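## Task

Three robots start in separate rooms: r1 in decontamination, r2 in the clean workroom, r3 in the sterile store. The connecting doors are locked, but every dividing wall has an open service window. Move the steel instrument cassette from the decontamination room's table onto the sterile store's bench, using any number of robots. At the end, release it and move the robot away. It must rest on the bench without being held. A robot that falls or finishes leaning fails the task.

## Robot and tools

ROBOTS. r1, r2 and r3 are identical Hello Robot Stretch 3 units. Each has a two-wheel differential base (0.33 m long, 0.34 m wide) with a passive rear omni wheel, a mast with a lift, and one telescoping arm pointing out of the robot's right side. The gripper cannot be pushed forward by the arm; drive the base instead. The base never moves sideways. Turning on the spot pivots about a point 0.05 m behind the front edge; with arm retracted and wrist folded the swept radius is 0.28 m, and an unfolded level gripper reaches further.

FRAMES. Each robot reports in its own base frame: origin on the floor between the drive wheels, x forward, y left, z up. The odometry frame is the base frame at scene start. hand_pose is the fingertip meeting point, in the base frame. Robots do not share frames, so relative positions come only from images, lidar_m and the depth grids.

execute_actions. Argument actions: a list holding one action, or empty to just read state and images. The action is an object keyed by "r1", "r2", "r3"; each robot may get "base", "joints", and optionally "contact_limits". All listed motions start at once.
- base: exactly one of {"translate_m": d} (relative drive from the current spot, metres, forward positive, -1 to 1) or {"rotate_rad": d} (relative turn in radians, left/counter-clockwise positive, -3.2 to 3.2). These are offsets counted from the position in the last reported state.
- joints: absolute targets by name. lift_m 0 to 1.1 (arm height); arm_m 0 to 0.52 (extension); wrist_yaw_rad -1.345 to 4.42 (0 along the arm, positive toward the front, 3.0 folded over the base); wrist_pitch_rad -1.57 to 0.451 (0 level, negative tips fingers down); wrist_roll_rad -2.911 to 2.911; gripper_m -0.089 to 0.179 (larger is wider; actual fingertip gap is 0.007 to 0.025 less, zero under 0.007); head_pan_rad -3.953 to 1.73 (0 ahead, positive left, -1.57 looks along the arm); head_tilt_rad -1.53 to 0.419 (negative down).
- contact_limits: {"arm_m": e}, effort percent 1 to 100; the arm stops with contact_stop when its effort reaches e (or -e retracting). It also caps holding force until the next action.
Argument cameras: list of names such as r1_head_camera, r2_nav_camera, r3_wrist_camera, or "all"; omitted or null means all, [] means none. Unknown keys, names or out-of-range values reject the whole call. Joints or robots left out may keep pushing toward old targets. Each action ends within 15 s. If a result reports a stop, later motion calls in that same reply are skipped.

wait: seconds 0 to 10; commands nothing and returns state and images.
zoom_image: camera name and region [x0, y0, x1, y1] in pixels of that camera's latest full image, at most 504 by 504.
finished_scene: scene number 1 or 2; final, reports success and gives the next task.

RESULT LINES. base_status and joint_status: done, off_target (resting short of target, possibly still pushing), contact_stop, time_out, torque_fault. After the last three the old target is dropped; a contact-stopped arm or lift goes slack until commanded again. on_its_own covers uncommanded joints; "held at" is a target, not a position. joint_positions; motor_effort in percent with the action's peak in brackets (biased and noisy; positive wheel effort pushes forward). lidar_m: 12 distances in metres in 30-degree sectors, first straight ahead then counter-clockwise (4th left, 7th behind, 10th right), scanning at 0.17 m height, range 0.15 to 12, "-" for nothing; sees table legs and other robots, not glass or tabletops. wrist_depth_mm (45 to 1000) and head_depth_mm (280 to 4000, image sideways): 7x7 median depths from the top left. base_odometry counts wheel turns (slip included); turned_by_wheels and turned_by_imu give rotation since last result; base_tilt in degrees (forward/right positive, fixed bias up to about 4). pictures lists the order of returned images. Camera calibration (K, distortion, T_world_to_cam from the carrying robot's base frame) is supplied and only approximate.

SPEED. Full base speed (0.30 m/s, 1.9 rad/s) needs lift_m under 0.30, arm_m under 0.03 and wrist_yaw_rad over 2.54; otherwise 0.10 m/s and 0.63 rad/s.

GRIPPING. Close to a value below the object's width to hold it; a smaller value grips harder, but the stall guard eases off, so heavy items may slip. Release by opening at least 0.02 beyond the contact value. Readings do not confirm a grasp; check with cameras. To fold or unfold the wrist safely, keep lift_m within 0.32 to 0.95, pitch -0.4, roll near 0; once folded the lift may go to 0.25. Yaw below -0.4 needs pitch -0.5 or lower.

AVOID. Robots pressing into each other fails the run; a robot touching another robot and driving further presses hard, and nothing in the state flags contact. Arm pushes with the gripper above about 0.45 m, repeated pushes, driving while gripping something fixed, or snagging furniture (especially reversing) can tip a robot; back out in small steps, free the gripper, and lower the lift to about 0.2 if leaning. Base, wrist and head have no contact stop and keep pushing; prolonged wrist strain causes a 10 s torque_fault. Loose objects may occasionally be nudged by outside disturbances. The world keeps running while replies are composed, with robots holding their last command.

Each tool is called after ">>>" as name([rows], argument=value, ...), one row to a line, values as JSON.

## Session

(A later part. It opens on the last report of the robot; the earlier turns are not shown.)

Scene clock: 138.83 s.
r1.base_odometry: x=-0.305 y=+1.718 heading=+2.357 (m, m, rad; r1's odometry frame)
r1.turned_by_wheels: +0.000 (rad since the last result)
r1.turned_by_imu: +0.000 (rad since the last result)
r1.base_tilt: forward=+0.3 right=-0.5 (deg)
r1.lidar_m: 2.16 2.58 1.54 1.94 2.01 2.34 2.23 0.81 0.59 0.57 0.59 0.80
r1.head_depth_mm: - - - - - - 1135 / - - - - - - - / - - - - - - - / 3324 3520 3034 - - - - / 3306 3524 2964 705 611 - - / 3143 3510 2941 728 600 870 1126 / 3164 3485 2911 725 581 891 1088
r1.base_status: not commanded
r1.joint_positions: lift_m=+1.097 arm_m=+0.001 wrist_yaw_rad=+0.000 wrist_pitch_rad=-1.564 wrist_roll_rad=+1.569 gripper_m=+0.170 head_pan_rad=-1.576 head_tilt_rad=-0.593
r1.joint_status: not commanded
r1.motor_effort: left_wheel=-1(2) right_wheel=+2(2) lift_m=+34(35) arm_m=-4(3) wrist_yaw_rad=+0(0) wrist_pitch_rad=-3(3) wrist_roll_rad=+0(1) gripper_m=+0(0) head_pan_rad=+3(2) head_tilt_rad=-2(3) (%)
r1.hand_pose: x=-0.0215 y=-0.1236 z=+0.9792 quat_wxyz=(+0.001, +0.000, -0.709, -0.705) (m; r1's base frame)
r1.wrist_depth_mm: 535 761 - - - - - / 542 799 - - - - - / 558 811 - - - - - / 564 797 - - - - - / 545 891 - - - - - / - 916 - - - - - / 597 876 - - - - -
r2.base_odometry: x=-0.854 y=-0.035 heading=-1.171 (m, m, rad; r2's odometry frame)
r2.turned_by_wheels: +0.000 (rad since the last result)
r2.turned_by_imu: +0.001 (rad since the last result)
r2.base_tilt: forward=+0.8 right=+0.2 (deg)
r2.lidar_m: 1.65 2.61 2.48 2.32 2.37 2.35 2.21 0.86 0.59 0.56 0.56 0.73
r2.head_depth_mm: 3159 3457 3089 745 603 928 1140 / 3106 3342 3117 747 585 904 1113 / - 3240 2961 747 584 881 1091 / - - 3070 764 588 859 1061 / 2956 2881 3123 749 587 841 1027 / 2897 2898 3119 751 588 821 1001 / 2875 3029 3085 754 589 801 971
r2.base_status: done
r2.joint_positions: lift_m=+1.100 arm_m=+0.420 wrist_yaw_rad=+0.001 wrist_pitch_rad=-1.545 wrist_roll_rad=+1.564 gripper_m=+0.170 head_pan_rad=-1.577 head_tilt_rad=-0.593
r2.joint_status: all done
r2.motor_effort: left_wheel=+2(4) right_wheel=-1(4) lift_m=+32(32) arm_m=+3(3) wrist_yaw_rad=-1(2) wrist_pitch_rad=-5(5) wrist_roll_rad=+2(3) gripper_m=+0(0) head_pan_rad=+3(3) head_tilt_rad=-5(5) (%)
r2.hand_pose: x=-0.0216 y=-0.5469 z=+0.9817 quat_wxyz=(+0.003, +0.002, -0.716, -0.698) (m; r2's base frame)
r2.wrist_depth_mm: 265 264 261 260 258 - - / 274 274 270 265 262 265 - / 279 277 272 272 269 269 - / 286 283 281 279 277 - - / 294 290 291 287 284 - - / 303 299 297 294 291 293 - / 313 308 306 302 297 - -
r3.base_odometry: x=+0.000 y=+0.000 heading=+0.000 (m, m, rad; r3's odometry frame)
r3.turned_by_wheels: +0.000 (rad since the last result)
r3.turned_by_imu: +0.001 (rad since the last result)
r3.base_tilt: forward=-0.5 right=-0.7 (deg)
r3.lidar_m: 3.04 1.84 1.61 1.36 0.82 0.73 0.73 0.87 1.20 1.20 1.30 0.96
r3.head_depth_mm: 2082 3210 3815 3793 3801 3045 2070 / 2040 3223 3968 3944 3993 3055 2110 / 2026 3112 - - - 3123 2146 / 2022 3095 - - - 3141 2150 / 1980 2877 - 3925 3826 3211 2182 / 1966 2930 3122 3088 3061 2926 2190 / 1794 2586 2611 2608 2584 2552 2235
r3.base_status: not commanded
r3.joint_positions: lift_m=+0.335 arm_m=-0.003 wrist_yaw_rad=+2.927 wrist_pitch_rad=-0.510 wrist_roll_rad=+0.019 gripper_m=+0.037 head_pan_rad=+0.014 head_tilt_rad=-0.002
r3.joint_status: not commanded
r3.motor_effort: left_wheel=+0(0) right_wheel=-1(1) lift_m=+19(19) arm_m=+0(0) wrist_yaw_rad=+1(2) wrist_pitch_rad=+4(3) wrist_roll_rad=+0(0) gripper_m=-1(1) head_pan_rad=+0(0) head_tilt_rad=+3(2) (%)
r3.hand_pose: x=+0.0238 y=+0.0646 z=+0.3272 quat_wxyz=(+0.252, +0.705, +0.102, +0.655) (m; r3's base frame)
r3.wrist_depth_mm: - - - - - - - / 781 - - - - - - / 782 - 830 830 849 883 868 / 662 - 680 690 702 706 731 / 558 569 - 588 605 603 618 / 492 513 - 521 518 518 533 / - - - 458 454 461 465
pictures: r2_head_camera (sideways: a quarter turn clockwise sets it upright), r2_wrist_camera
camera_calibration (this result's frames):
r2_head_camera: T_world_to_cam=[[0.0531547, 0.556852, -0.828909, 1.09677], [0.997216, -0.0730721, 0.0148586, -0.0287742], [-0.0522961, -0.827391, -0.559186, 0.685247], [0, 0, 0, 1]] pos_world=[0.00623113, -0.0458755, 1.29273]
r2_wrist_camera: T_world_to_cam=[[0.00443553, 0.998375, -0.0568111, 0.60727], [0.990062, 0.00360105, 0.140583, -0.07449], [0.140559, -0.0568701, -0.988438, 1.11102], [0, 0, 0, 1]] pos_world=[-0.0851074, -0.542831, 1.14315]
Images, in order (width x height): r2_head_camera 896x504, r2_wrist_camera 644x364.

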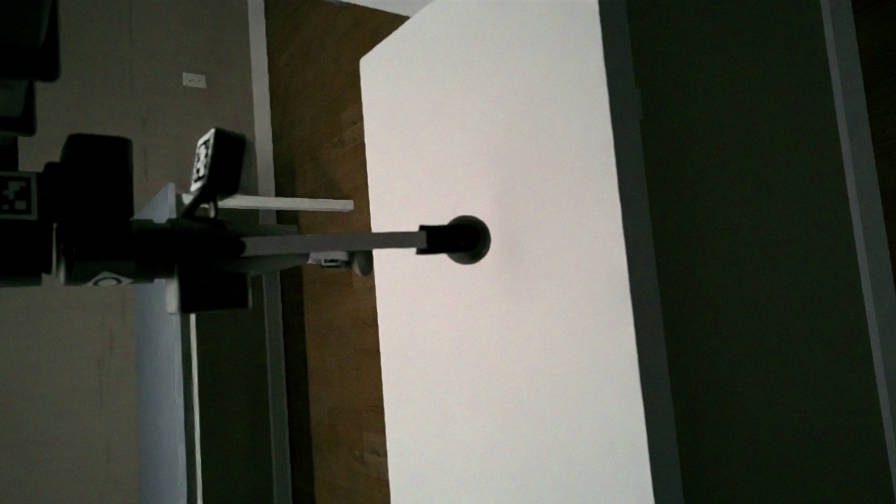

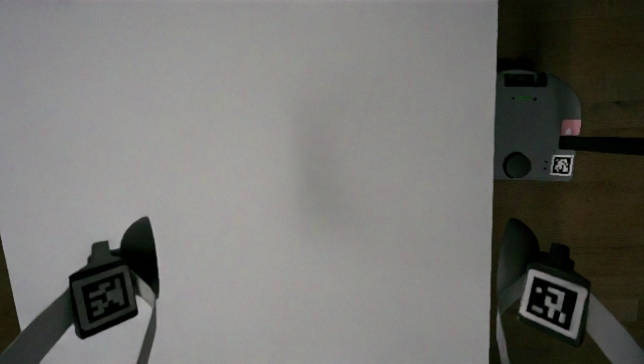

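>>> execute_actions([
  {"r2":{"base":{"rotate_rad":1.66},"joints":{"arm_m":0}}},
], cameras=[])

>>> execute_actions([
  {"r2":{"base":{"translate_m":0.9}}},
], cameras=[])

>>> execute_actions([
  {"r2":{"base":{"translate_m":0.88}}},
], cameras=[])

>>> execute_actions([
  {"r2":{"base":{"rotate_rad":1.55}}},
], cameras=[])

>>> execute_actions([
  {"r2":{"joints":{"arm_m":0.42}}},
], cameras=["r2_head_camera","r2_wrist_camera"])

Scene clock: 149.20 s.
r1.base_odometry: x=-0.305 y=+1.718 heading=+2.357 (m, m, rad; r1's odometry frame)
r1.turned_by_wheels: +0.000 (rad since the last result)
r1.turned_by_imu: +0.000 (rad since the last result)
r1.base_tilt: forward=+0.4 right=-0.5 (deg)
r1.lidar_m: 2.15 2.58 1.53 1.94 2.02 2.34 2.23 0.81 0.59 0.57 0.59 0.80
r1.head_depth_mm: - - - - - - 1128 / - - - - - - - / - - - - - - - / 3302 3497 3091 - - - - / 3284 3520 2953 705 612 - - / 3192 3488 2927 729 599 869 1124 / 3185 3509 2914 724 580 893 1088
r1.base_status: not commanded
r1.joint_positions: lift_m=+1.097 arm_m=+0.001 wrist_yaw_rad=+0.000 wrist_pitch_rad=-1.564 wrist_roll_rad=+1.569 gripper_m=+0.170 head_pan_rad=-1.576 head_tilt_rad=-0.593
r1.joint_status: not commanded
r1.motor_effort: left_wheel=-1(1) right_wheel=+2(2) lift_m=+34(34) arm_m=-4(4) wrist_yaw_rad=+0(0) wrist_pitch_rad=-3(2) wrist_roll_rad=+0(0) gripper_m=-1(1) head_pan_rad=+3(3) head_tilt_rad=-3(3) (%)
r1.hand_pose: x=-0.0215 y=-0.1236 z=+0.9792 quat_wxyz=(+0.001, +0.000, -0.709, -0.705) (m; r1's base frame)
r1.wrist_depth_mm: 538 774 - - - - - / 538 791 - - - - - / 554 800 - - - - - / 561 834 - - - - - / 559 874 - - - - - / - 892 - - - - - / 589 834 - - - - -
r2.base_odometry: x=-0.854 y=-0.035 heading=+0.489 (m, m, rad; r2's odometry frame)
r2.turned_by_wheels: +1.660 (rad since the last result)
r2.turned_by_imu: +1.687 (rad since the last result)
r2.base_tilt: forward=+0.8 right=+0.1 (deg)
r2.lidar_m: 2.32 2.42 2.28 1.93 0.77 0.57 0.55 0.58 0.80 2.33 2.67 2.39
r2.head_depth_mm: - - - - - - 1200 / - - - - - - - / - - - - - - - / - 2442 2617 2244 1805 - - / 2162 2379 2684 2254 1807 - - / 2162 2374 2703 2269 1769 1450 1226 / 2152 2388 2658 2256 1769 1445 1231
r2.base_status: done
r2.joint_positions: lift_m=+1.100 arm_m=+0.000 wrist_yaw_rad=+0.001 wrist_pitch_rad=-1.545 wrist_roll_rad=+1.564 gripper_m=+0.170 head_pan_rad=-1.577 head_tilt_rad=-0.593
r2.joint_status: all done
r2.motor_effort: left_wheel=-1(7) right_wheel=+1(6) lift_m=+32(32) arm_m=-3(3) wrist_yaw_rad=-1(1) wrist_pitch_rad=-4(5) wrist_roll_rad=+2(2) gripper_m=+1(0) head_pan_rad=+3(3) head_tilt_rad=-5(5) (%)
r2.hand_pose: x=-0.0216 y=-0.1274 z=+0.9817 quat_wxyz=(+0.003, +0.002, -0.716, -0.698) (m; r2's base frame)
r2.wrist_depth_mm: - - - - - - - / - - - - - - - / - - - - - - - / - - - - - - - / - - - - - - - / - - - - - - - / - - - - - - -
r3.base_odometry: x=+0.000 y=+0.000 heading=+0.000 (m, m, rad; r3's odometry frame)
r3.turned_by_wheels: +0.000 (rad since the last result)
r3.turned_by_imu: +0.001 (rad since the last result)
r3.base_tilt: forward=-0.4 right=-0.7 (deg)
r3.lidar_m: 3.03 1.84 1.60 1.36 0.82 0.73 0.73 0.87 1.20 1.20 1.29 0.96
r3.head_depth_mm: 2043 3220 3811 3771 3928 3031 2096 / 2055 3206 3996 3957 - 3087 2128 / 2047 3188 - - - 3131 2148 / 2012 3150 - - - 3173 2179 / 1994 2840 3932 3947 3828 3255 2178 / 1972 2949 3175 3084 3077 2960 2215 / 1794 2569 2605 2582 2559 2538 2197
r3.base_status: not commanded
r3.joint_positions: lift_m=+0.335 arm_m=-0.003 wrist_yaw_rad=+2.927 wrist_pitch_rad=-0.510 wrist_roll_rad=+0.019 gripper_m=+0.037 head_pan_rad=+0.014 head_tilt_rad=-0.002
r3.joint_status: not commanded
r3.motor_effort: left_wheel=+0(0) right_wheel=-1(1) lift_m=+19(19) arm_m=+0(0) wrist_yaw_rad=+1(1) wrist_pitch_rad=+3(3) wrist_roll_rad=+0(0) gripper_m=-1(1) head_pan_rad=+0(0) head_tilt_rad=+3(2) (%)
r3.hand_pose: x=+0.0238 y=+0.0646 z=+0.3272 quat_wxyz=(+0.252, +0.705, +0.102, +0.655) (m; r3's base frame)
r3.wrist_depth_mm: - - - - - - - / 782 - - - - - - / 746 - 804 818 837 863 887 / 668 - 690 687 709 709 697 / 566 562 - 597 585 597 615 / 493 516 - 509 524 524 528 / - - - 459 461 470 470
pictures: none
No camera images: the call's "cameras" was empty. Leave "cameras" out to get every camera's image.

Scene clock: 159.60 s.
r1.base_odometry: x=-0.305 y=+1.718 heading=+2.357 (m, m, rad; r1's odometry frame)
r1.turned_by_wheels: +0.000 (rad since the last result)
r1.turned_by_imu: +0.001 (rad since the last result)
r1.base_tilt: forward=+0.4 right=-0.5 (deg)
r1.lidar_m: 2.15 2.58 1.53 1.94 2.02 2.34 2.23 0.81 0.59 0.57 0.59 0.80
r1.head_depth_mm: - - - - - - 1130 / - - - - - - - / - - - - - - - / 3201 3549 3320 - - - - / 3264 3491 2964 705 612 - - / 3189 3508 2963 728 599 867 1126 / 3186 3503 2901 724 581 889 1088
r1.base_status: not commanded
r1.joint_positions: lift_m=+1.097 arm_m=+0.001 wrist_yaw_rad=+0.000 wrist_pitch_rad=-1.564 wrist_roll_rad=+1.569 gripper_m=+0.170 head_pan_rad=-1.576 head_tilt_rad=-0.593
r1.joint_status: not commanded
r1.motor_effort: left_wheel=-1(1) right_wheel=+2(2) lift_m=+35(34) arm_m=-4(4) wrist_yaw_rad=+1(0) wrist_pitch_rad=-3(3) wrist_roll_rad=+0(0) gripper_m=-1(0) head_pan_rad=+3(3) head_tilt_rad=-2(2) (%)
r1.hand_pose: x=-0.0215 y=-0.1236 z=+0.9792 quat_wxyz=(+0.001, +0.000, -0.709, -0.705) (m; r1's base frame)
r1.wrist_depth_mm: 545 770 - - - - - / 545 782 - - - - - / 554 803 - - - - - / 557 782 - - - - - / 551 889 - - - - - / - 910 - - - - - / 582 849 - - - - -
r2.base_odometry: x=-0.059 y=+0.388 heading=+0.489 (m, m, rad; r2's odometry frame)
r2.turned_by_wheels: +0.000 (rad since the last result)
r2.turned_by_imu: +0.000 (rad since the last result)
r2.base_tilt: forward=+0.7 right=+0.0 (deg)
r2.lidar_m: 1.42 1.48 2.03 2.19 2.00 1.51 1.46 1.52 2.12 2.58 1.98 1.46
r2.head_depth_mm: - - - - - - 1198 / - - - - - - - / - - - - - - - / - 2496 2660 2236 1821 - - / 2186 2391 2690 2246 1817 - - / 2167 2391 2667 2249 1761 1446 1223 / 2167 2399 2693 2262 1766 1446 1234
r2.base_status: done
r2.joint_positions: lift_m=+1.100 arm_m=+0.000 wrist_yaw_rad=+0.001 wrist_pitch_rad=-1.545 wrist_roll_rad=+1.564 gripper_m=+0.170 head_pan_rad=-1.577 head_tilt_rad=-0.593
r2.joint_status: not commanded
r2.motor_effort: left_wheel=-2(4) right_wheel=+1(3) lift_m=+32(32) arm_m=-3(3) wrist_yaw_rad=-1(1) wrist_pitch_rad=-4(4) wrist_roll_rad=+2(2) gripper_m=+1(0) head_pan_rad=+3(3) head_tilt_rad=-4(5) (%)
r2.hand_pose: x=-0.0216 y=-0.1274 z=+0.9817 quat_wxyz=(+0.003, +0.002, -0.716, -0.698) (m; r2's base frame)
r2.wrist_depth_mm: - - - - - - - / - - - - - - - / - - - - - - - / - - - - - - - / - - - - - - - / - - - - - - - / - - - - - - -
r3.base_odometry: x=+0.000 y=+0.000 heading=+0.000 (m, m, rad; r3's odometry frame)
r3.turned_by_wheels: +0.000 (rad since the last result)
r3.turned_by_imu: +0.001 (rad since the last result)
r3.base_tilt: forward=-0.6 right=-0.7 (deg)
r3.lidar_m: 3.05 1.83 1.61 1.36 0.82 0.73 0.73 0.86 1.20 1.20 1.29 0.96
r3.head_depth_mm: 2061 3234 3818 3841 3834 3097 2118 / 2035 3180 3896 3948 3980 3076 2113 / 2025 3164 - - - 3106 2144 / 2017 3131 - - - 3206 2161 / 1975 2823 3997 3949 3938 3269 2184 / 1962 2963 3130 3062 3023 2933 2182 / 1781 2550 2639 2588 2586 2529 2226
r3.base_status: not commanded
r3.joint_positions: lift_m=+0.335 arm_m=-0.003 wrist_yaw_rad=+2.927 wrist_pitch_rad=-0.510 wrist_roll_rad=+0.019 gripper_m=+0.037 head_pan_rad=+0.014 head_tilt_rad=-0.002
r3.joint_status: not commanded
r3.motor_effort: left_wheel=+0(0) right_wheel=-1(1) lift_m=+19(19) arm_m=+0(0) wrist_yaw_rad=+0(0) wrist_pitch_rad=+4(3) wrist_roll_rad=+0(0) gripper_m=-1(0) head_pan_rad=+1(0) head_tilt_rad=+3(2) (%)
r3.hand_pose: x=+0.0238 y=+0.0646 z=+0.3272 quat_wxyz=(+0.252, +0.705, +0.102, +0.655) (m; r3's base frame)
r3.wrist_depth_mm: - - - - - - - / 768 - - - - - - / 757 - 823 839 851 877 891 / 663 - 680 695 685 723 725 / 581 566 - 588 596 601 616 / 493 516 - 513 522 521 529 / - - - 455 459 465 469
pictures: none
No camera images: the call's "cameras" was empty. Leave "cameras" out to get every camera's image.

Scene clock: 169.80 s.
r1.base_odometry: x=-0.305 y=+1.718 heading=+2.357 (m, m, rad; r1's odometry frame)
r1.turned_by_wheels: +0.000 (rad since the last result)
r1.turned_by_imu: +0.001 (rad since the last result)
r1.base_tilt: forward=+0.4 right=-0.5 (deg)
r1.lidar_m: 2.15 2.59 1.53 1.95 2.02 2.34 2.23 0.81 0.59 0.57 0.59 0.80
r1.head_depth_mm: - - - - - - 1131 / - - - - - - - / - - - - - - - / 1029 3550 3270 - - - - / 3252 3496 2959 704 610 - - / 3162 3509 2921 729 598 869 1121 / 3165 3517 2914 725 580 892 1089
r1.base_status: not commanded
r1.joint_positions: lift_m=+1.097 arm_m=+0.001 wrist_yaw_rad=+0.000 wrist_pitch_rad=-1.564 wrist_roll_rad=+1.569 gripper_m=+0.170 head_pan_rad=-1.576 head_tilt_rad=-0.593
r1.joint_status: not commanded
r1.motor_effort: left_wheel=-1(1) right_wheel=+2(2) lift_m=+34(34) arm_m=-4(3) wrist_yaw_rad=+0(0) wrist_pitch_rad=-2(3) wrist_roll_rad=+1(0) gripper_m=-1(0) head_pan_rad=+3(3) head_tilt_rad=-2(3) (%)
r1.hand_pose: x=-0.0215 y=-0.1236 z=+0.9792 quat_wxyz=(+0.001, +0.000, -0.709, -0.705) (m; r1's base frame)
r1.wrist_depth_mm: 547 770 - - - - - / 549 792 - - - - - / 557 804 - - - - - / 558 827 - - - - - / 555 893 - - - - - / - 910 - - - - - / 579 848 - - - - -
r2.base_odometry: x=+0.718 y=+0.801 heading=+0.489 (m, m, rad; r2's odometry frame)
r2.turned_by_wheels: +0.000 (rad since the last result)
r2.turned_by_imu: +0.000 (rad since the last result)
r2.base_tilt: forward=+0.8 right=+0.1 (deg)
r2.lidar_m: 0.53 0.55 0.77 2.14 2.27 2.42 2.35 2.45 2.69 1.93 0.74 0.55
r2.head_depth_mm: - - - - - - 1197 / - - - - - - - / - - - - - - - / - 2501 2673 2244 1817 - - / 2196 2443 2663 2258 1797 - - / 2181 2369 2592 2169 1753 1449 1226 / 1790 1738 1713 1684 1618 1421 1231
r2.base_status: done
r2.joint_positions: lift_m=+1.100 arm_m=+0.000 wrist_yaw_rad=+0.001 wrist_pitch_rad=-1.545 wrist_roll_rad=+1.564 gripper_m=+0.170 head_pan_rad=-1.577 head_tilt_rad=-0.593
r2.joint_status: not commanded
r2.motor_effort: left_wheel=-2(3) right_wheel=+1(4) lift_m=+32(32) arm_m=-3(3) wrist_yaw_rad=-1(1) wrist_pitch_rad=-4(4) wrist_roll_rad=+2(2) gripper_m=+0(0) head_pan_rad=+3(3) head_tilt_rad=-4(4) (%)
r2.hand_pose: x=-0.0216 y=-0.1274 z=+0.9817 quat_wxyz=(+0.003, +0.002, -0.716, -0.698) (m; r2's base frame)
r2.wrist_depth_mm: - - - - - - - / - - - - - - - / - - - - - - - / - - - - - - - / - - - - - - - / - - - - - - - / 910 972 964 986 - - -
r3.base_odometry: x=+0.000 y=+0.000 heading=+0.000 (m, m, rad; r3's odometry frame)
r3.turned_by_wheels: +0.000 (rad since the last result)
r3.turned_by_imu: +0.001 (rad since the last result)
r3.base_tilt: forward=-0.4 right=-0.7 (deg)
r3.lidar_m: 3.03 1.83 1.61 1.36 0.82 0.73 0.73 0.87 1.20 1.20 1.29 0.96
r3.head_depth_mm: 2055 3216 3818 3807 3866 3048 2085 / 2083 3199 3900 3888 3956 3091 2128 / 2022 3131 - - - 3154 2160 / 2016 3099 - - - 3186 2158 / 1993 2888 3957 3858 3932 3221 2151 / 1980 2963 3199 3136 3106 2951 2163 / 1794 2579 2658 2594 2588 2516 2202
r3.base_status: not commanded
r3.joint_positions: lift_m=+0.335 arm_m=-0.003 wrist_yaw_rad=+2.927 wrist_pitch_rad=-0.510 wrist_roll_rad=+0.019 gripper_m=+0.037 head_pan_rad=+0.014 head_tilt_rad=-0.002
r3.joint_status: not commanded
r3.motor_effort: left_wheel=+0(0) right_wheel=-1(1) lift_m=+19(19) arm_m=+0(0) wrist_yaw_rad=+1(0) wrist_pitch_rad=+4(4) wrist_roll_rad=+0(0) gripper_m=+0(1) head_pan_rad=+1(0) head_tilt_rad=+2(3) (%)
r3.hand_pose: x=+0.0238 y=+0.0646 z=+0.3272 quat_wxyz=(+0.252, +0.705, +0.102, +0.655) (m; r3's base frame)
r3.wrist_depth_mm: - - - - - - - / 772 - - - - - - / 747 - 797 824 844 861 867 / 664 - 682 698 689 706 720 / 562 569 - 589 608 603 623 / 495 509 - 512 515 525 531 / - - - 464 454 472 465
pictures: none
No camera images: the call's "cameras" was empty. Leave "cameras" out to get every camera's image.

Scene clock: 173.20 s.
r1.base_odometry: x=-0.305 y=+1.718 heading=+2.357 (m, m, rad; r1's odometry frame)
r1.turned_by_wheels: +0.000 (rad since the last result)
r1.turned_by_imu: +0.000 (rad since the last result)
r1.base_tilt: forward=+0.4 right=-0.5 (deg)
r1.lidar_m: 2.15 2.58 1.53 1.94 2.01 2.34 2.23 0.81 0.59 0.57 0.59 0.80
r1.head_depth_mm: - - - - - - 1132 / - - - - - - - / - - - - - - - / 3323 3455 3129 - - - - / 3240 3435 2947 705 611 - - / 3208 3481 2923 727 598 868 1126 / 3159 3492 2903 725 580 891 1088
r1.base_status: not commanded
r1.joint_positions: lift_m=+1.097 arm_m=+0.001 wrist_yaw_rad=+0.000 wrist_pitch_rad=-1.564 wrist_roll_rad=+1.569 gripper_m=+0.170 head_pan_rad=-1.576 head_tilt_rad=-0.593
r1.joint_status: not commanded
r1.motor_effort: left_wheel=-1(1) right_wheel=+2(2) lift_m=+34(34) arm_m=-3(3) wrist_yaw_rad=-1(0) wrist_pitch_rad=-3(3) wrist_roll_rad=+0(1) gripper_m=+0(1) head_pan_rad=+3(2) head_tilt_rad=-2(3) (%)
r1.hand_pose: x=-0.0215 y=-0.1236 z=+0.9792 quat_wxyz=(+0.001, +0.000, -0.709, -0.705) (m; r1's base frame)
r1.wrist_depth_mm: 546 785 - - - - - / 548 778 - - - - - / 559 784 - - - - - / 563 838 - - - - - / 549 883 - - - - - / - 909 - - - - - / 591 828 - - - - -
r2.base_odometry: x=+0.718 y=+0.801 heading=+2.039 (m, m, rad; r2's odometry frame)
r2.turned_by_wheels: +1.550 (rad since the last result)
r2.turned_by_imu: +1.574 (rad since the last result)
r2.base_tilt: forward=+0.9 right=+0.1 (deg)
r2.lidar_m: 2.13 2.26 2.43 2.35 2.45 2.68 2.01 0.74 0.55 0.53 0.55 0.76
r2.head_depth_mm: - - - - - - 1071 / - - - - - - - / - - - - - - - / - 2437 2981 695 607 - - / 2952 2859 3099 751 605 - - / 2952 2850 3006 753 589 801 987 / 2902 3218 3153 755 590 798 974
r2.base_status: done
r2.joint_positions: lift_m=+1.100 arm_m=+0.000 wrist_yaw_rad=+0.001 wrist_pitch_rad=-1.545 wrist_roll_rad=+1.564 gripper_m=+0.170 head_pan_rad=-1.577 head_tilt_rad=-0.593
r2.joint_status: not commanded
r2.motor_effort: left_wheel=-2(7) right_wheel=+2(3) lift_m=+32(31) arm_m=-3(3) wrist_yaw_rad=-1(1) wrist_pitch_rad=-4(4) wrist_roll_rad=+2(2) gripper_m=+0(0) head_pan_rad=+3(3) head_tilt_rad=-5(5) (%)
r2.hand_pose: x=-0.0216 y=-0.1274 z=+0.9817 quat_wxyz=(+0.003, +0.002, -0.716, -0.698) (m; r2's base frame)
r2.wrist_depth_mm: 305 677 - - - - - / 305 704 - - - - - / 300 696 - - - - - / 304 689 - - - - - / 304 753 - - - - - / 304 850 - - - - - / 324 721 - - - - -
r3.base_odometry: x=+0.000 y=+0.000 heading=+0.000 (m, m, rad; r3's odometry frame)
r3.turned_by_wheels: +0.000 (rad since the last result)
r3.turned_by_imu: +0.000 (rad since the last result)
r3.base_tilt: forward=-0.4 right=-0.6 (deg)
r3.lidar_m: 3.03 1.83 1.61 1.36 0.82 0.73 0.73 0.86 1.20 1.20 1.30 0.96
r3.head_depth_mm: 2068 3257 3811 3812 3800 3142 2127 / 2063 3207 3895 3906 3969 3133 2107 / 2039 3129 - - - 3146 2146 / 2008 3091 - - - 3165 2151 / 1987 2871 3994 3946 3871 3171 2157 / 1987 2920 3159 3147 3063 2920 2194 / 1780 2577 2619 2583 2579 2548 2222
r3.base_status: not commanded
r3.joint_positions: lift_m=+0.335 arm_m=-0.003 wrist_yaw_rad=+2.927 wrist_pitch_rad=-0.510 wrist_roll_rad=+0.019 gripper_m=+0.037 head_pan_rad=+0.014 head_tilt_rad=-0.002
r3.joint_status: not commanded
r3.motor_effort: left_wheel=-1(0) right_wheel=-1(0) lift_m=+18(19) arm_m=+0(0) wrist_yaw_rad=+1(0) wrist_pitch_rad=+3(4) wrist_roll_rad=+0(0) gripper_m=+0(1) head_pan_rad=+0(0) head_tilt_rad=+2(2) (%)
r3.hand_pose: x=+0.0238 y=+0.0646 z=+0.3272 quat_wxyz=(+0.252, +0.705, +0.102, +0.655) (m; r3's base frame)
r3.wrist_depth_mm: - - - - - - - / 775 - - - - - - / 748 - 801 822 835 875 873 / 654 - 673 680 691 725 723 / 561 574 - 581 600 609 611 / 491 510 - 514 517 526 538 / - - - 449 461 473 467
pictures: none
No camera images: the call's "cameras" was empty. Leave "cameras" out to get every camera's image.

Scene clock: 177.47 s.
r1.base_odometry: x=-0.305 y=+1.718 heading=+2.357 (m, m, rad; r1's odometry frame)
r1.turned_by_wheels: +0.000 (rad since the last result)
r1.turned_by_imu: +0.000 (rad since the last result)
r1.base_tilt: forward=+0.4 right=-0.5 (deg)
r1.lidar_m: 2.16 2.58 1.53 1.94 2.02 2.34 2.24 0.81 0.59 0.57 0.59 0.80
r1.head_depth_mm: - - - - - - 1134 / - - - - - - - / - - - - - - - / 3302 3437 3116 - - - - / 3278 3507 2985 705 611 - - / 3161 3473 2942 728 600 867 1127 / 3200 3535 2918 726 582 891 1090
r1.base_status: not commanded
r1.joint_positions: lift_m=+1.097 arm_m=+0.001 wrist_yaw_rad=+0.000 wrist_pitch_rad=-1.564 wrist_roll_rad=+1.569 gripper_m=+0.170 head_pan_rad=-1.576 head_tilt_rad=-0.593
r1.joint_status: not commanded
r1.motor_effort: left_wheel=-1(1) right_wheel=+2(2) lift_m=+34(35) arm_m=-3(4) wrist_yaw_rad=+0(1) wrist_pitch_rad=-2(3) wrist_roll_rad=+0(1) gripper_m=+0(0) head_pan_rad=+2(3) head_tilt_rad=-3(3) (%)
r1.hand_pose: x=-0.0215 y=-0.1236 z=+0.9792 quat_wxyz=(+0.001, +0.000, -0.709, -0.705) (m; r1's base frame)
r1.wrist_depth_mm: 541 754 - - - - - / 546 797 - - - - - / 559 798 - - - - - / 558 802 - - - - - / 549 873 - - - - - / - 894 - - - - - / 598 835 - - - - -
r2.base_odometry: x=+0.718 y=+0.801 heading=+2.039 (m, m, rad; r2's odometry frame)
r2.turned_by_wheels: +0.000 (rad since the last result)
r2.turned_by_imu: +0.000 (rad since the last result)
r2.base_tilt: forward=+0.8 right=+0.1 (deg)
r2.lidar_m: 2.13 2.26 2.44 2.35 2.44 2.69 2.01 0.74 0.55 0.53 0.55 0.76
r2.head_depth_mm: 3039 3225 2932 746 584 834 1025 / 3010 2813 3100 750 586 828 1019 / - 2524 3091 693 585 820 1015 / - - 2959 738 586 815 1004 / 2934 2872 3110 749 587 807 995 / 2913 2903 2951 750 588 802 983 / 2948 3183 3135 752 588 793 976
r2.base_status: not commanded
r2.joint_positions: lift_m=+1.100 arm_m=+0.420 wrist_yaw_rad=+0.001 wrist_pitch_rad=-1.545 wrist_roll_rad=+1.564 gripper_m=+0.170 head_pan_rad=-1.577 head_tilt_rad=-0.593
r2.joint_status: all done
r2.motor_effort: left_wheel=-2(2) right_wheel=+1(1) lift_m=+31(32) arm_m=+3(3) wrist_yaw_rad=-1(1) wrist_pitch_rad=-4(4) wrist_roll_rad=+2(2) gripper_m=+1(0) head_pan_rad=+3(2) head_tilt_rad=-4(4) (%)
r2.hand_pose: x=-0.0216 y=-0.5468 z=+0.9817 quat_wxyz=(+0.003, +0.002, -0.716, -0.698) (m; r2's base frame)
r2.wrist_depth_mm: 267 264 261 258 257 256 - / 275 271 237 238 264 260 - / 281 275 242 244 269 268 - / 287 286 250 248 276 276 - / 295 291 259 256 283 285 - / - 298 299 294 292 287 - / 313 307 305 304 299 299 -
r3.base_odometry: x=+0.000 y=+0.000 heading=+0.000 (m, m, rad; r3's odometry frame)
r3.turned_by_wheels: +0.000 (rad since the last result)
r3.turned_by_imu: +0.001 (rad since the last result)
r3.base_tilt: forward=-0.4 right=-0.9 (deg)
r3.lidar_m: 3.03 1.83 1.61 1.35 0.82 0.73 0.73 0.87 1.20 1.20 1.30 0.96
r3.head_depth_mm: 2068 3274 3786 3912 3813 3047 2106 / 2075 3190 3880 3986 - 3082 2129 / 2045 3194 - - - 3159 2151 / 2025 3138 - - - 3148 2168 / 1995 2850 3917 3992 3815 3196 2163 / 2004 2956 3161 3110 3077 2910 2174 / 1772 2563 2621 2593 2557 2507 2239
r3.base_status: not commanded
r3.joint_positions: lift_m=+0.335 arm_m=-0.003 wrist_yaw_rad=+2.927 wrist_pitch_rad=-0.510 wrist_roll_rad=+0.019 gripper_m=+0.037 head_pan_rad=+0.014 head_tilt_rad=-0.002
r3.joint_status: not commanded
r3.motor_effort: left_wheel=-1(0) right_wheel=-1(1) lift_m=+19(19) arm_m=+0(0) wrist_yaw_rad=+0(1) wrist_pitch_rad=+3(3) wrist_roll_rad=+0(0) gripper_m=-1(0) head_pan_rad=-1(1) head_tilt_rad=+2(2) (%)
r3.hand_pose: x=+0.0238 y=+0.0646 z=+0.3272 quat_wxyz=(+0.252, +0.705, +0.102, +0.655) (m; r3's base frame)
r3.wrist_depth_mm: - - - - - - - / 803 - - - - - - / 757 - 791 815 838 869 888 / 649 - 675 693 704 701 723 / 565 567 - 593 597 604 615 / 495 511 - 517 531 526 530 / - - - 457 454 469 471
pictures: r2_head_camera (sideways: a quarter turn clockwise sets it upright), r2_wrist_camera
camera_calibration (this result's frames):
r2_head_camera: T_world_to_cam=[[0.0530671, 0.556957, -0.828844, 1.09669], [0.997228, -0.0729158, 0.0148508, -0.0287641], [-0.0521646, -0.827334, -0.559282, 0.685372], [0, 0, 0, 1]] pos_world=[0.00623841, -0.0458744, 1.29273]
r2_wrist_camera: T_world_to_cam=[[0.00462938, 0.998395, -0.0564418, 0.606831], [0.990063, 0.00335698, 0.140587, -0.0746299], [0.140551, -0.0565317, -0.988458, 1.11124], [0, 0, 0, 1]] pos_world=[-0.0851061, -0.542786, 1.14315]
Images, in order (width x height): r2_head_camera 896x504, r2_wrist_camera 644x364.

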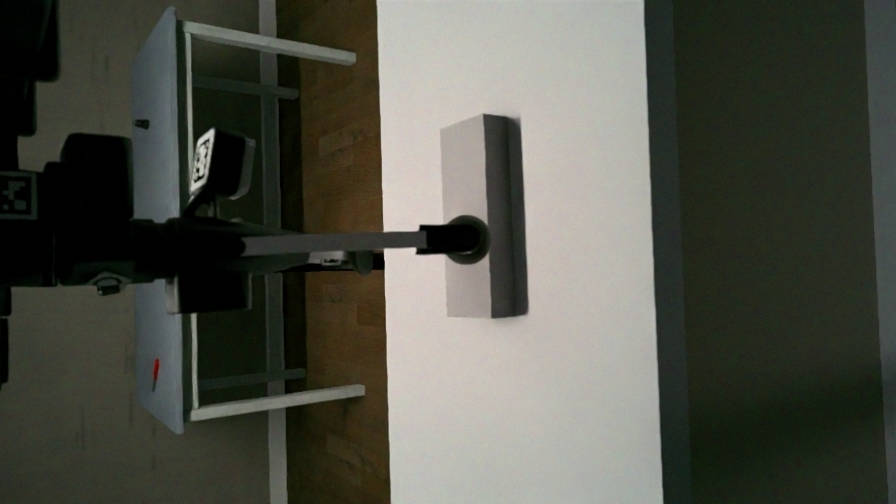

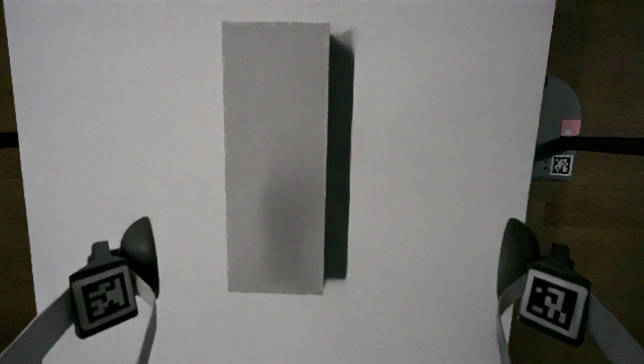

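>>> execute_actions([
  {"r2":{"base":{"translate_m":-0.05},"joints":{"arm_m":0.465,"lift_m":0.988}}},
], cameras=[])

>>> execute_actions([
  {"r2":{"joints":{"gripper_m":-0.02}}},
], cameras=[])

>>> execute_actions([
  {"r2":{"joints":{"lift_m":1.1}}},
], cameras=[])

>>> execute_actions([
  {"r2":{"joints":{"arm_m":0}}},
], cameras=[])

>>> execute_actions([
  {"r2":{"base":{"rotate_rad":1.55}}},
], cameras=[])

>>> execute_actions([
  {"r2":{"base":{"translate_m":0.9}}},
], cameras=[])

>>> execute_actions([
  {"r2":{"base":{"translate_m":0.9}}},
], cameras=[])

>>> execute_actions([
  {"r2":{"base":{"rotate_rad":1.55}}},
], cameras=[])

>>> execute_actions([
  {"r2":{"joints":{"arm_m":0.52}}},
], cameras=["r2_head_camera","r2_wrist_camera"])

Scene clock: 188.83 s.
r1.base_odometry: x=-0.305 y=+1.718 heading=+2.357 (m, m, rad; r1's odometry frame)
r1.turned_by_wheels: +0.000 (rad since the last result)
r1.turned_by_imu: +0.000 (rad since the last result)
r1.base_tilt: forward=+0.5 right=-0.5 (deg)
r1.lidar_m: 2.16 2.58 1.53 1.95 2.02 2.34 2.23 0.81 0.59 0.57 0.59 0.81
r1.head_depth_mm: - - - - - - 1132 / - - - - - - - / - - - - - - - / 1087 546 1359 - - - - / 602 3409 890 704 611 - - / 3171 3498 2911 728 600 867 1123 / 3158 3504 2919 726 580 891 1089
r1.base_status: not commanded
r1.joint_positions: lift_m=+1.097 arm_m=+0.001 wrist_yaw_rad=+0.000 wrist_pitch_rad=-1.564 wrist_roll_rad=+1.569 gripper_m=+0.170 head_pan_rad=-1.576 head_tilt_rad=-0.593
r1.joint_status: not commanded
r1.motor_effort: left_wheel=-1(1) right_wheel=+2(2) lift_m=+35(35) arm_m=-4(4) wrist_yaw_rad=+0(0) wrist_pitch_rad=-2(3) wrist_roll_rad=+0(0) gripper_m=+0(0) head_pan_rad=+3(3) head_tilt_rad=-2(3) (%)
r1.hand_pose: x=-0.0215 y=-0.1236 z=+0.9792 quat_wxyz=(+0.001, +0.000, -0.709, -0.705) (m; r1's base frame)
r1.wrist_depth_mm: 541 772 - - - - - / 549 786 - - - - - / 557 802 - - - - - / 555 789 - - - - - / 549 896 - - - - - / - 902 - - - - - / 581 842 - - - - -
r2.base_odometry: x=+0.740 y=+0.756 heading=+2.038 (m, m, rad; r2's odometry frame)
r2.turned_by_wheels: +0.000 (rad since the last result)
r2.turned_by_imu: +0.000 (rad since the last result)
r2.base_tilt: forward=+0.8 right=-0.2 (deg)
r2.lidar_m: 2.12 2.31 2.43 2.35 2.44 2.63 2.01 0.75 0.55 0.53 0.55 0.76
r2.head_depth_mm: 2945 3152 - 718 585 831 1027 / 2978 - 2939 746 585 826 1022 / 2946 - 3209 717 585 818 1012 / 930 - - 694 584 814 1000 / 1133 2594 3113 696 587 811 991 / 2913 2560 2971 751 587 802 985 / 2964 3298 3107 752 588 795 973
r2.base_status: done
r2.joint_positions: lift_m=+0.990 arm_m=+0.465 wrist_yaw_rad=+0.001 wrist_pitch_rad=-1.552 wrist_roll_rad=+1.564 gripper_m=+0.170 head_pan_rad=-1.577 head_tilt_rad=-0.593
r2.joint_status: lift_m contact_stop (moved -0.110 of -0.112); the others done
r2.on_its_own: lift_m is slack since a contact_stop, until your next command for it
r2.motor_effort: left_wheel=-1(5) right_wheel=+1(1) lift_m=+27(26) arm_m=+2(4) wrist_yaw_rad=+0(0) wrist_pitch_rad=+0(4) wrist_roll_rad=+2(2) gripper_m=-1(0) head_pan_rad=+3(3) head_tilt_rad=-5(5) (%)
r2.hand_pose: x=-0.0216 y=-0.5902 z=+0.8718 quat_wxyz=(+0.003, +0.002, -0.713, -0.701) (m; r2's base frame)
r2.wrist_depth_mm: 159 158 156 155 154 153 152 / 163 162 159 130 156 156 156 / 167 165 163 132 131 161 160 / 171 170 166 135 135 165 163 / 176 174 172 138 139 168 167 / 180 179 177 142 142 174 172 / 187 185 182 146 146 179 177
r3.base_odometry: x=+0.000 y=+0.000 heading=+0.000 (m, m, rad; r3's odometry frame)
r3.turned_by_wheels: +0.000 (rad since the last result)
r3.turned_by_imu: +0.001 (rad since the last result)
r3.base_tilt: forward=-0.4 right=-0.9 (deg)
r3.lidar_m: 3.02 1.83 1.60 1.35 0.82 0.73 0.73 0.86 1.20 1.20 1.29 0.96
r3.head_depth_mm: 2059 3249 3784 3815 3755 3051 2098 / 2036 3184 3937 - 3944 3130 2133 / 2032 3156 - - - 3103 2144 / 2006 3048 - - - 3135 2141 / 1996 2855 3934 3945 3829 3210 2149 / 1982 2935 3189 3123 3124 2940 2180 / 1773 2577 2635 2598 2548 2556 2187
r3.base_status: not commanded
r3.joint_positions: lift_m=+0.335 arm_m=-0.003 wrist_yaw_rad=+2.927 wrist_pitch_rad=-0.510 wrist_roll_rad=+0.019 gripper_m=+0.037 head_pan_rad=+0.014 head_tilt_rad=-0.002
r3.joint_status: not commanded
r3.motor_effort: left_wheel=+0(1) right_wheel=-1(1) lift_m=+19(19) arm_m=+0(0) wrist_yaw_rad=+1(0) wrist_pitch_rad=+3(3) wrist_roll_rad=+0(0) gripper_m=+0(1) head_pan_rad=+0(0) head_tilt_rad=+3(3) (%)
r3.hand_pose: x=+0.0238 y=+0.0646 z=+0.3272 quat_wxyz=(+0.252, +0.705, +0.102, +0.655) (m; r3's base frame)
r3.wrist_depth_mm: - - - - - - - / 794 - - - - - - / 779 - 819 842 868 847 875 / 655 - 693 682 709 703 708 / 571 576 - 584 600 608 617 / 496 515 - 511 527 525 530 / - - - 460 453 457 468
pictures: none
No camera images: the call's "cameras" was empty. Leave "cameras" out to get every camera's image.

not run: a stop came earlier in this reply.

not run: a stop came earlier in this reply.

not run: a stop came earlier in this reply.

not run: a stop came earlier in this reply.

not run: a stop came earlier in this reply.

not run: a stop came earlier in this reply.

not run: a stop came earlier in this reply.

not run: a stop came earlier in this reply.


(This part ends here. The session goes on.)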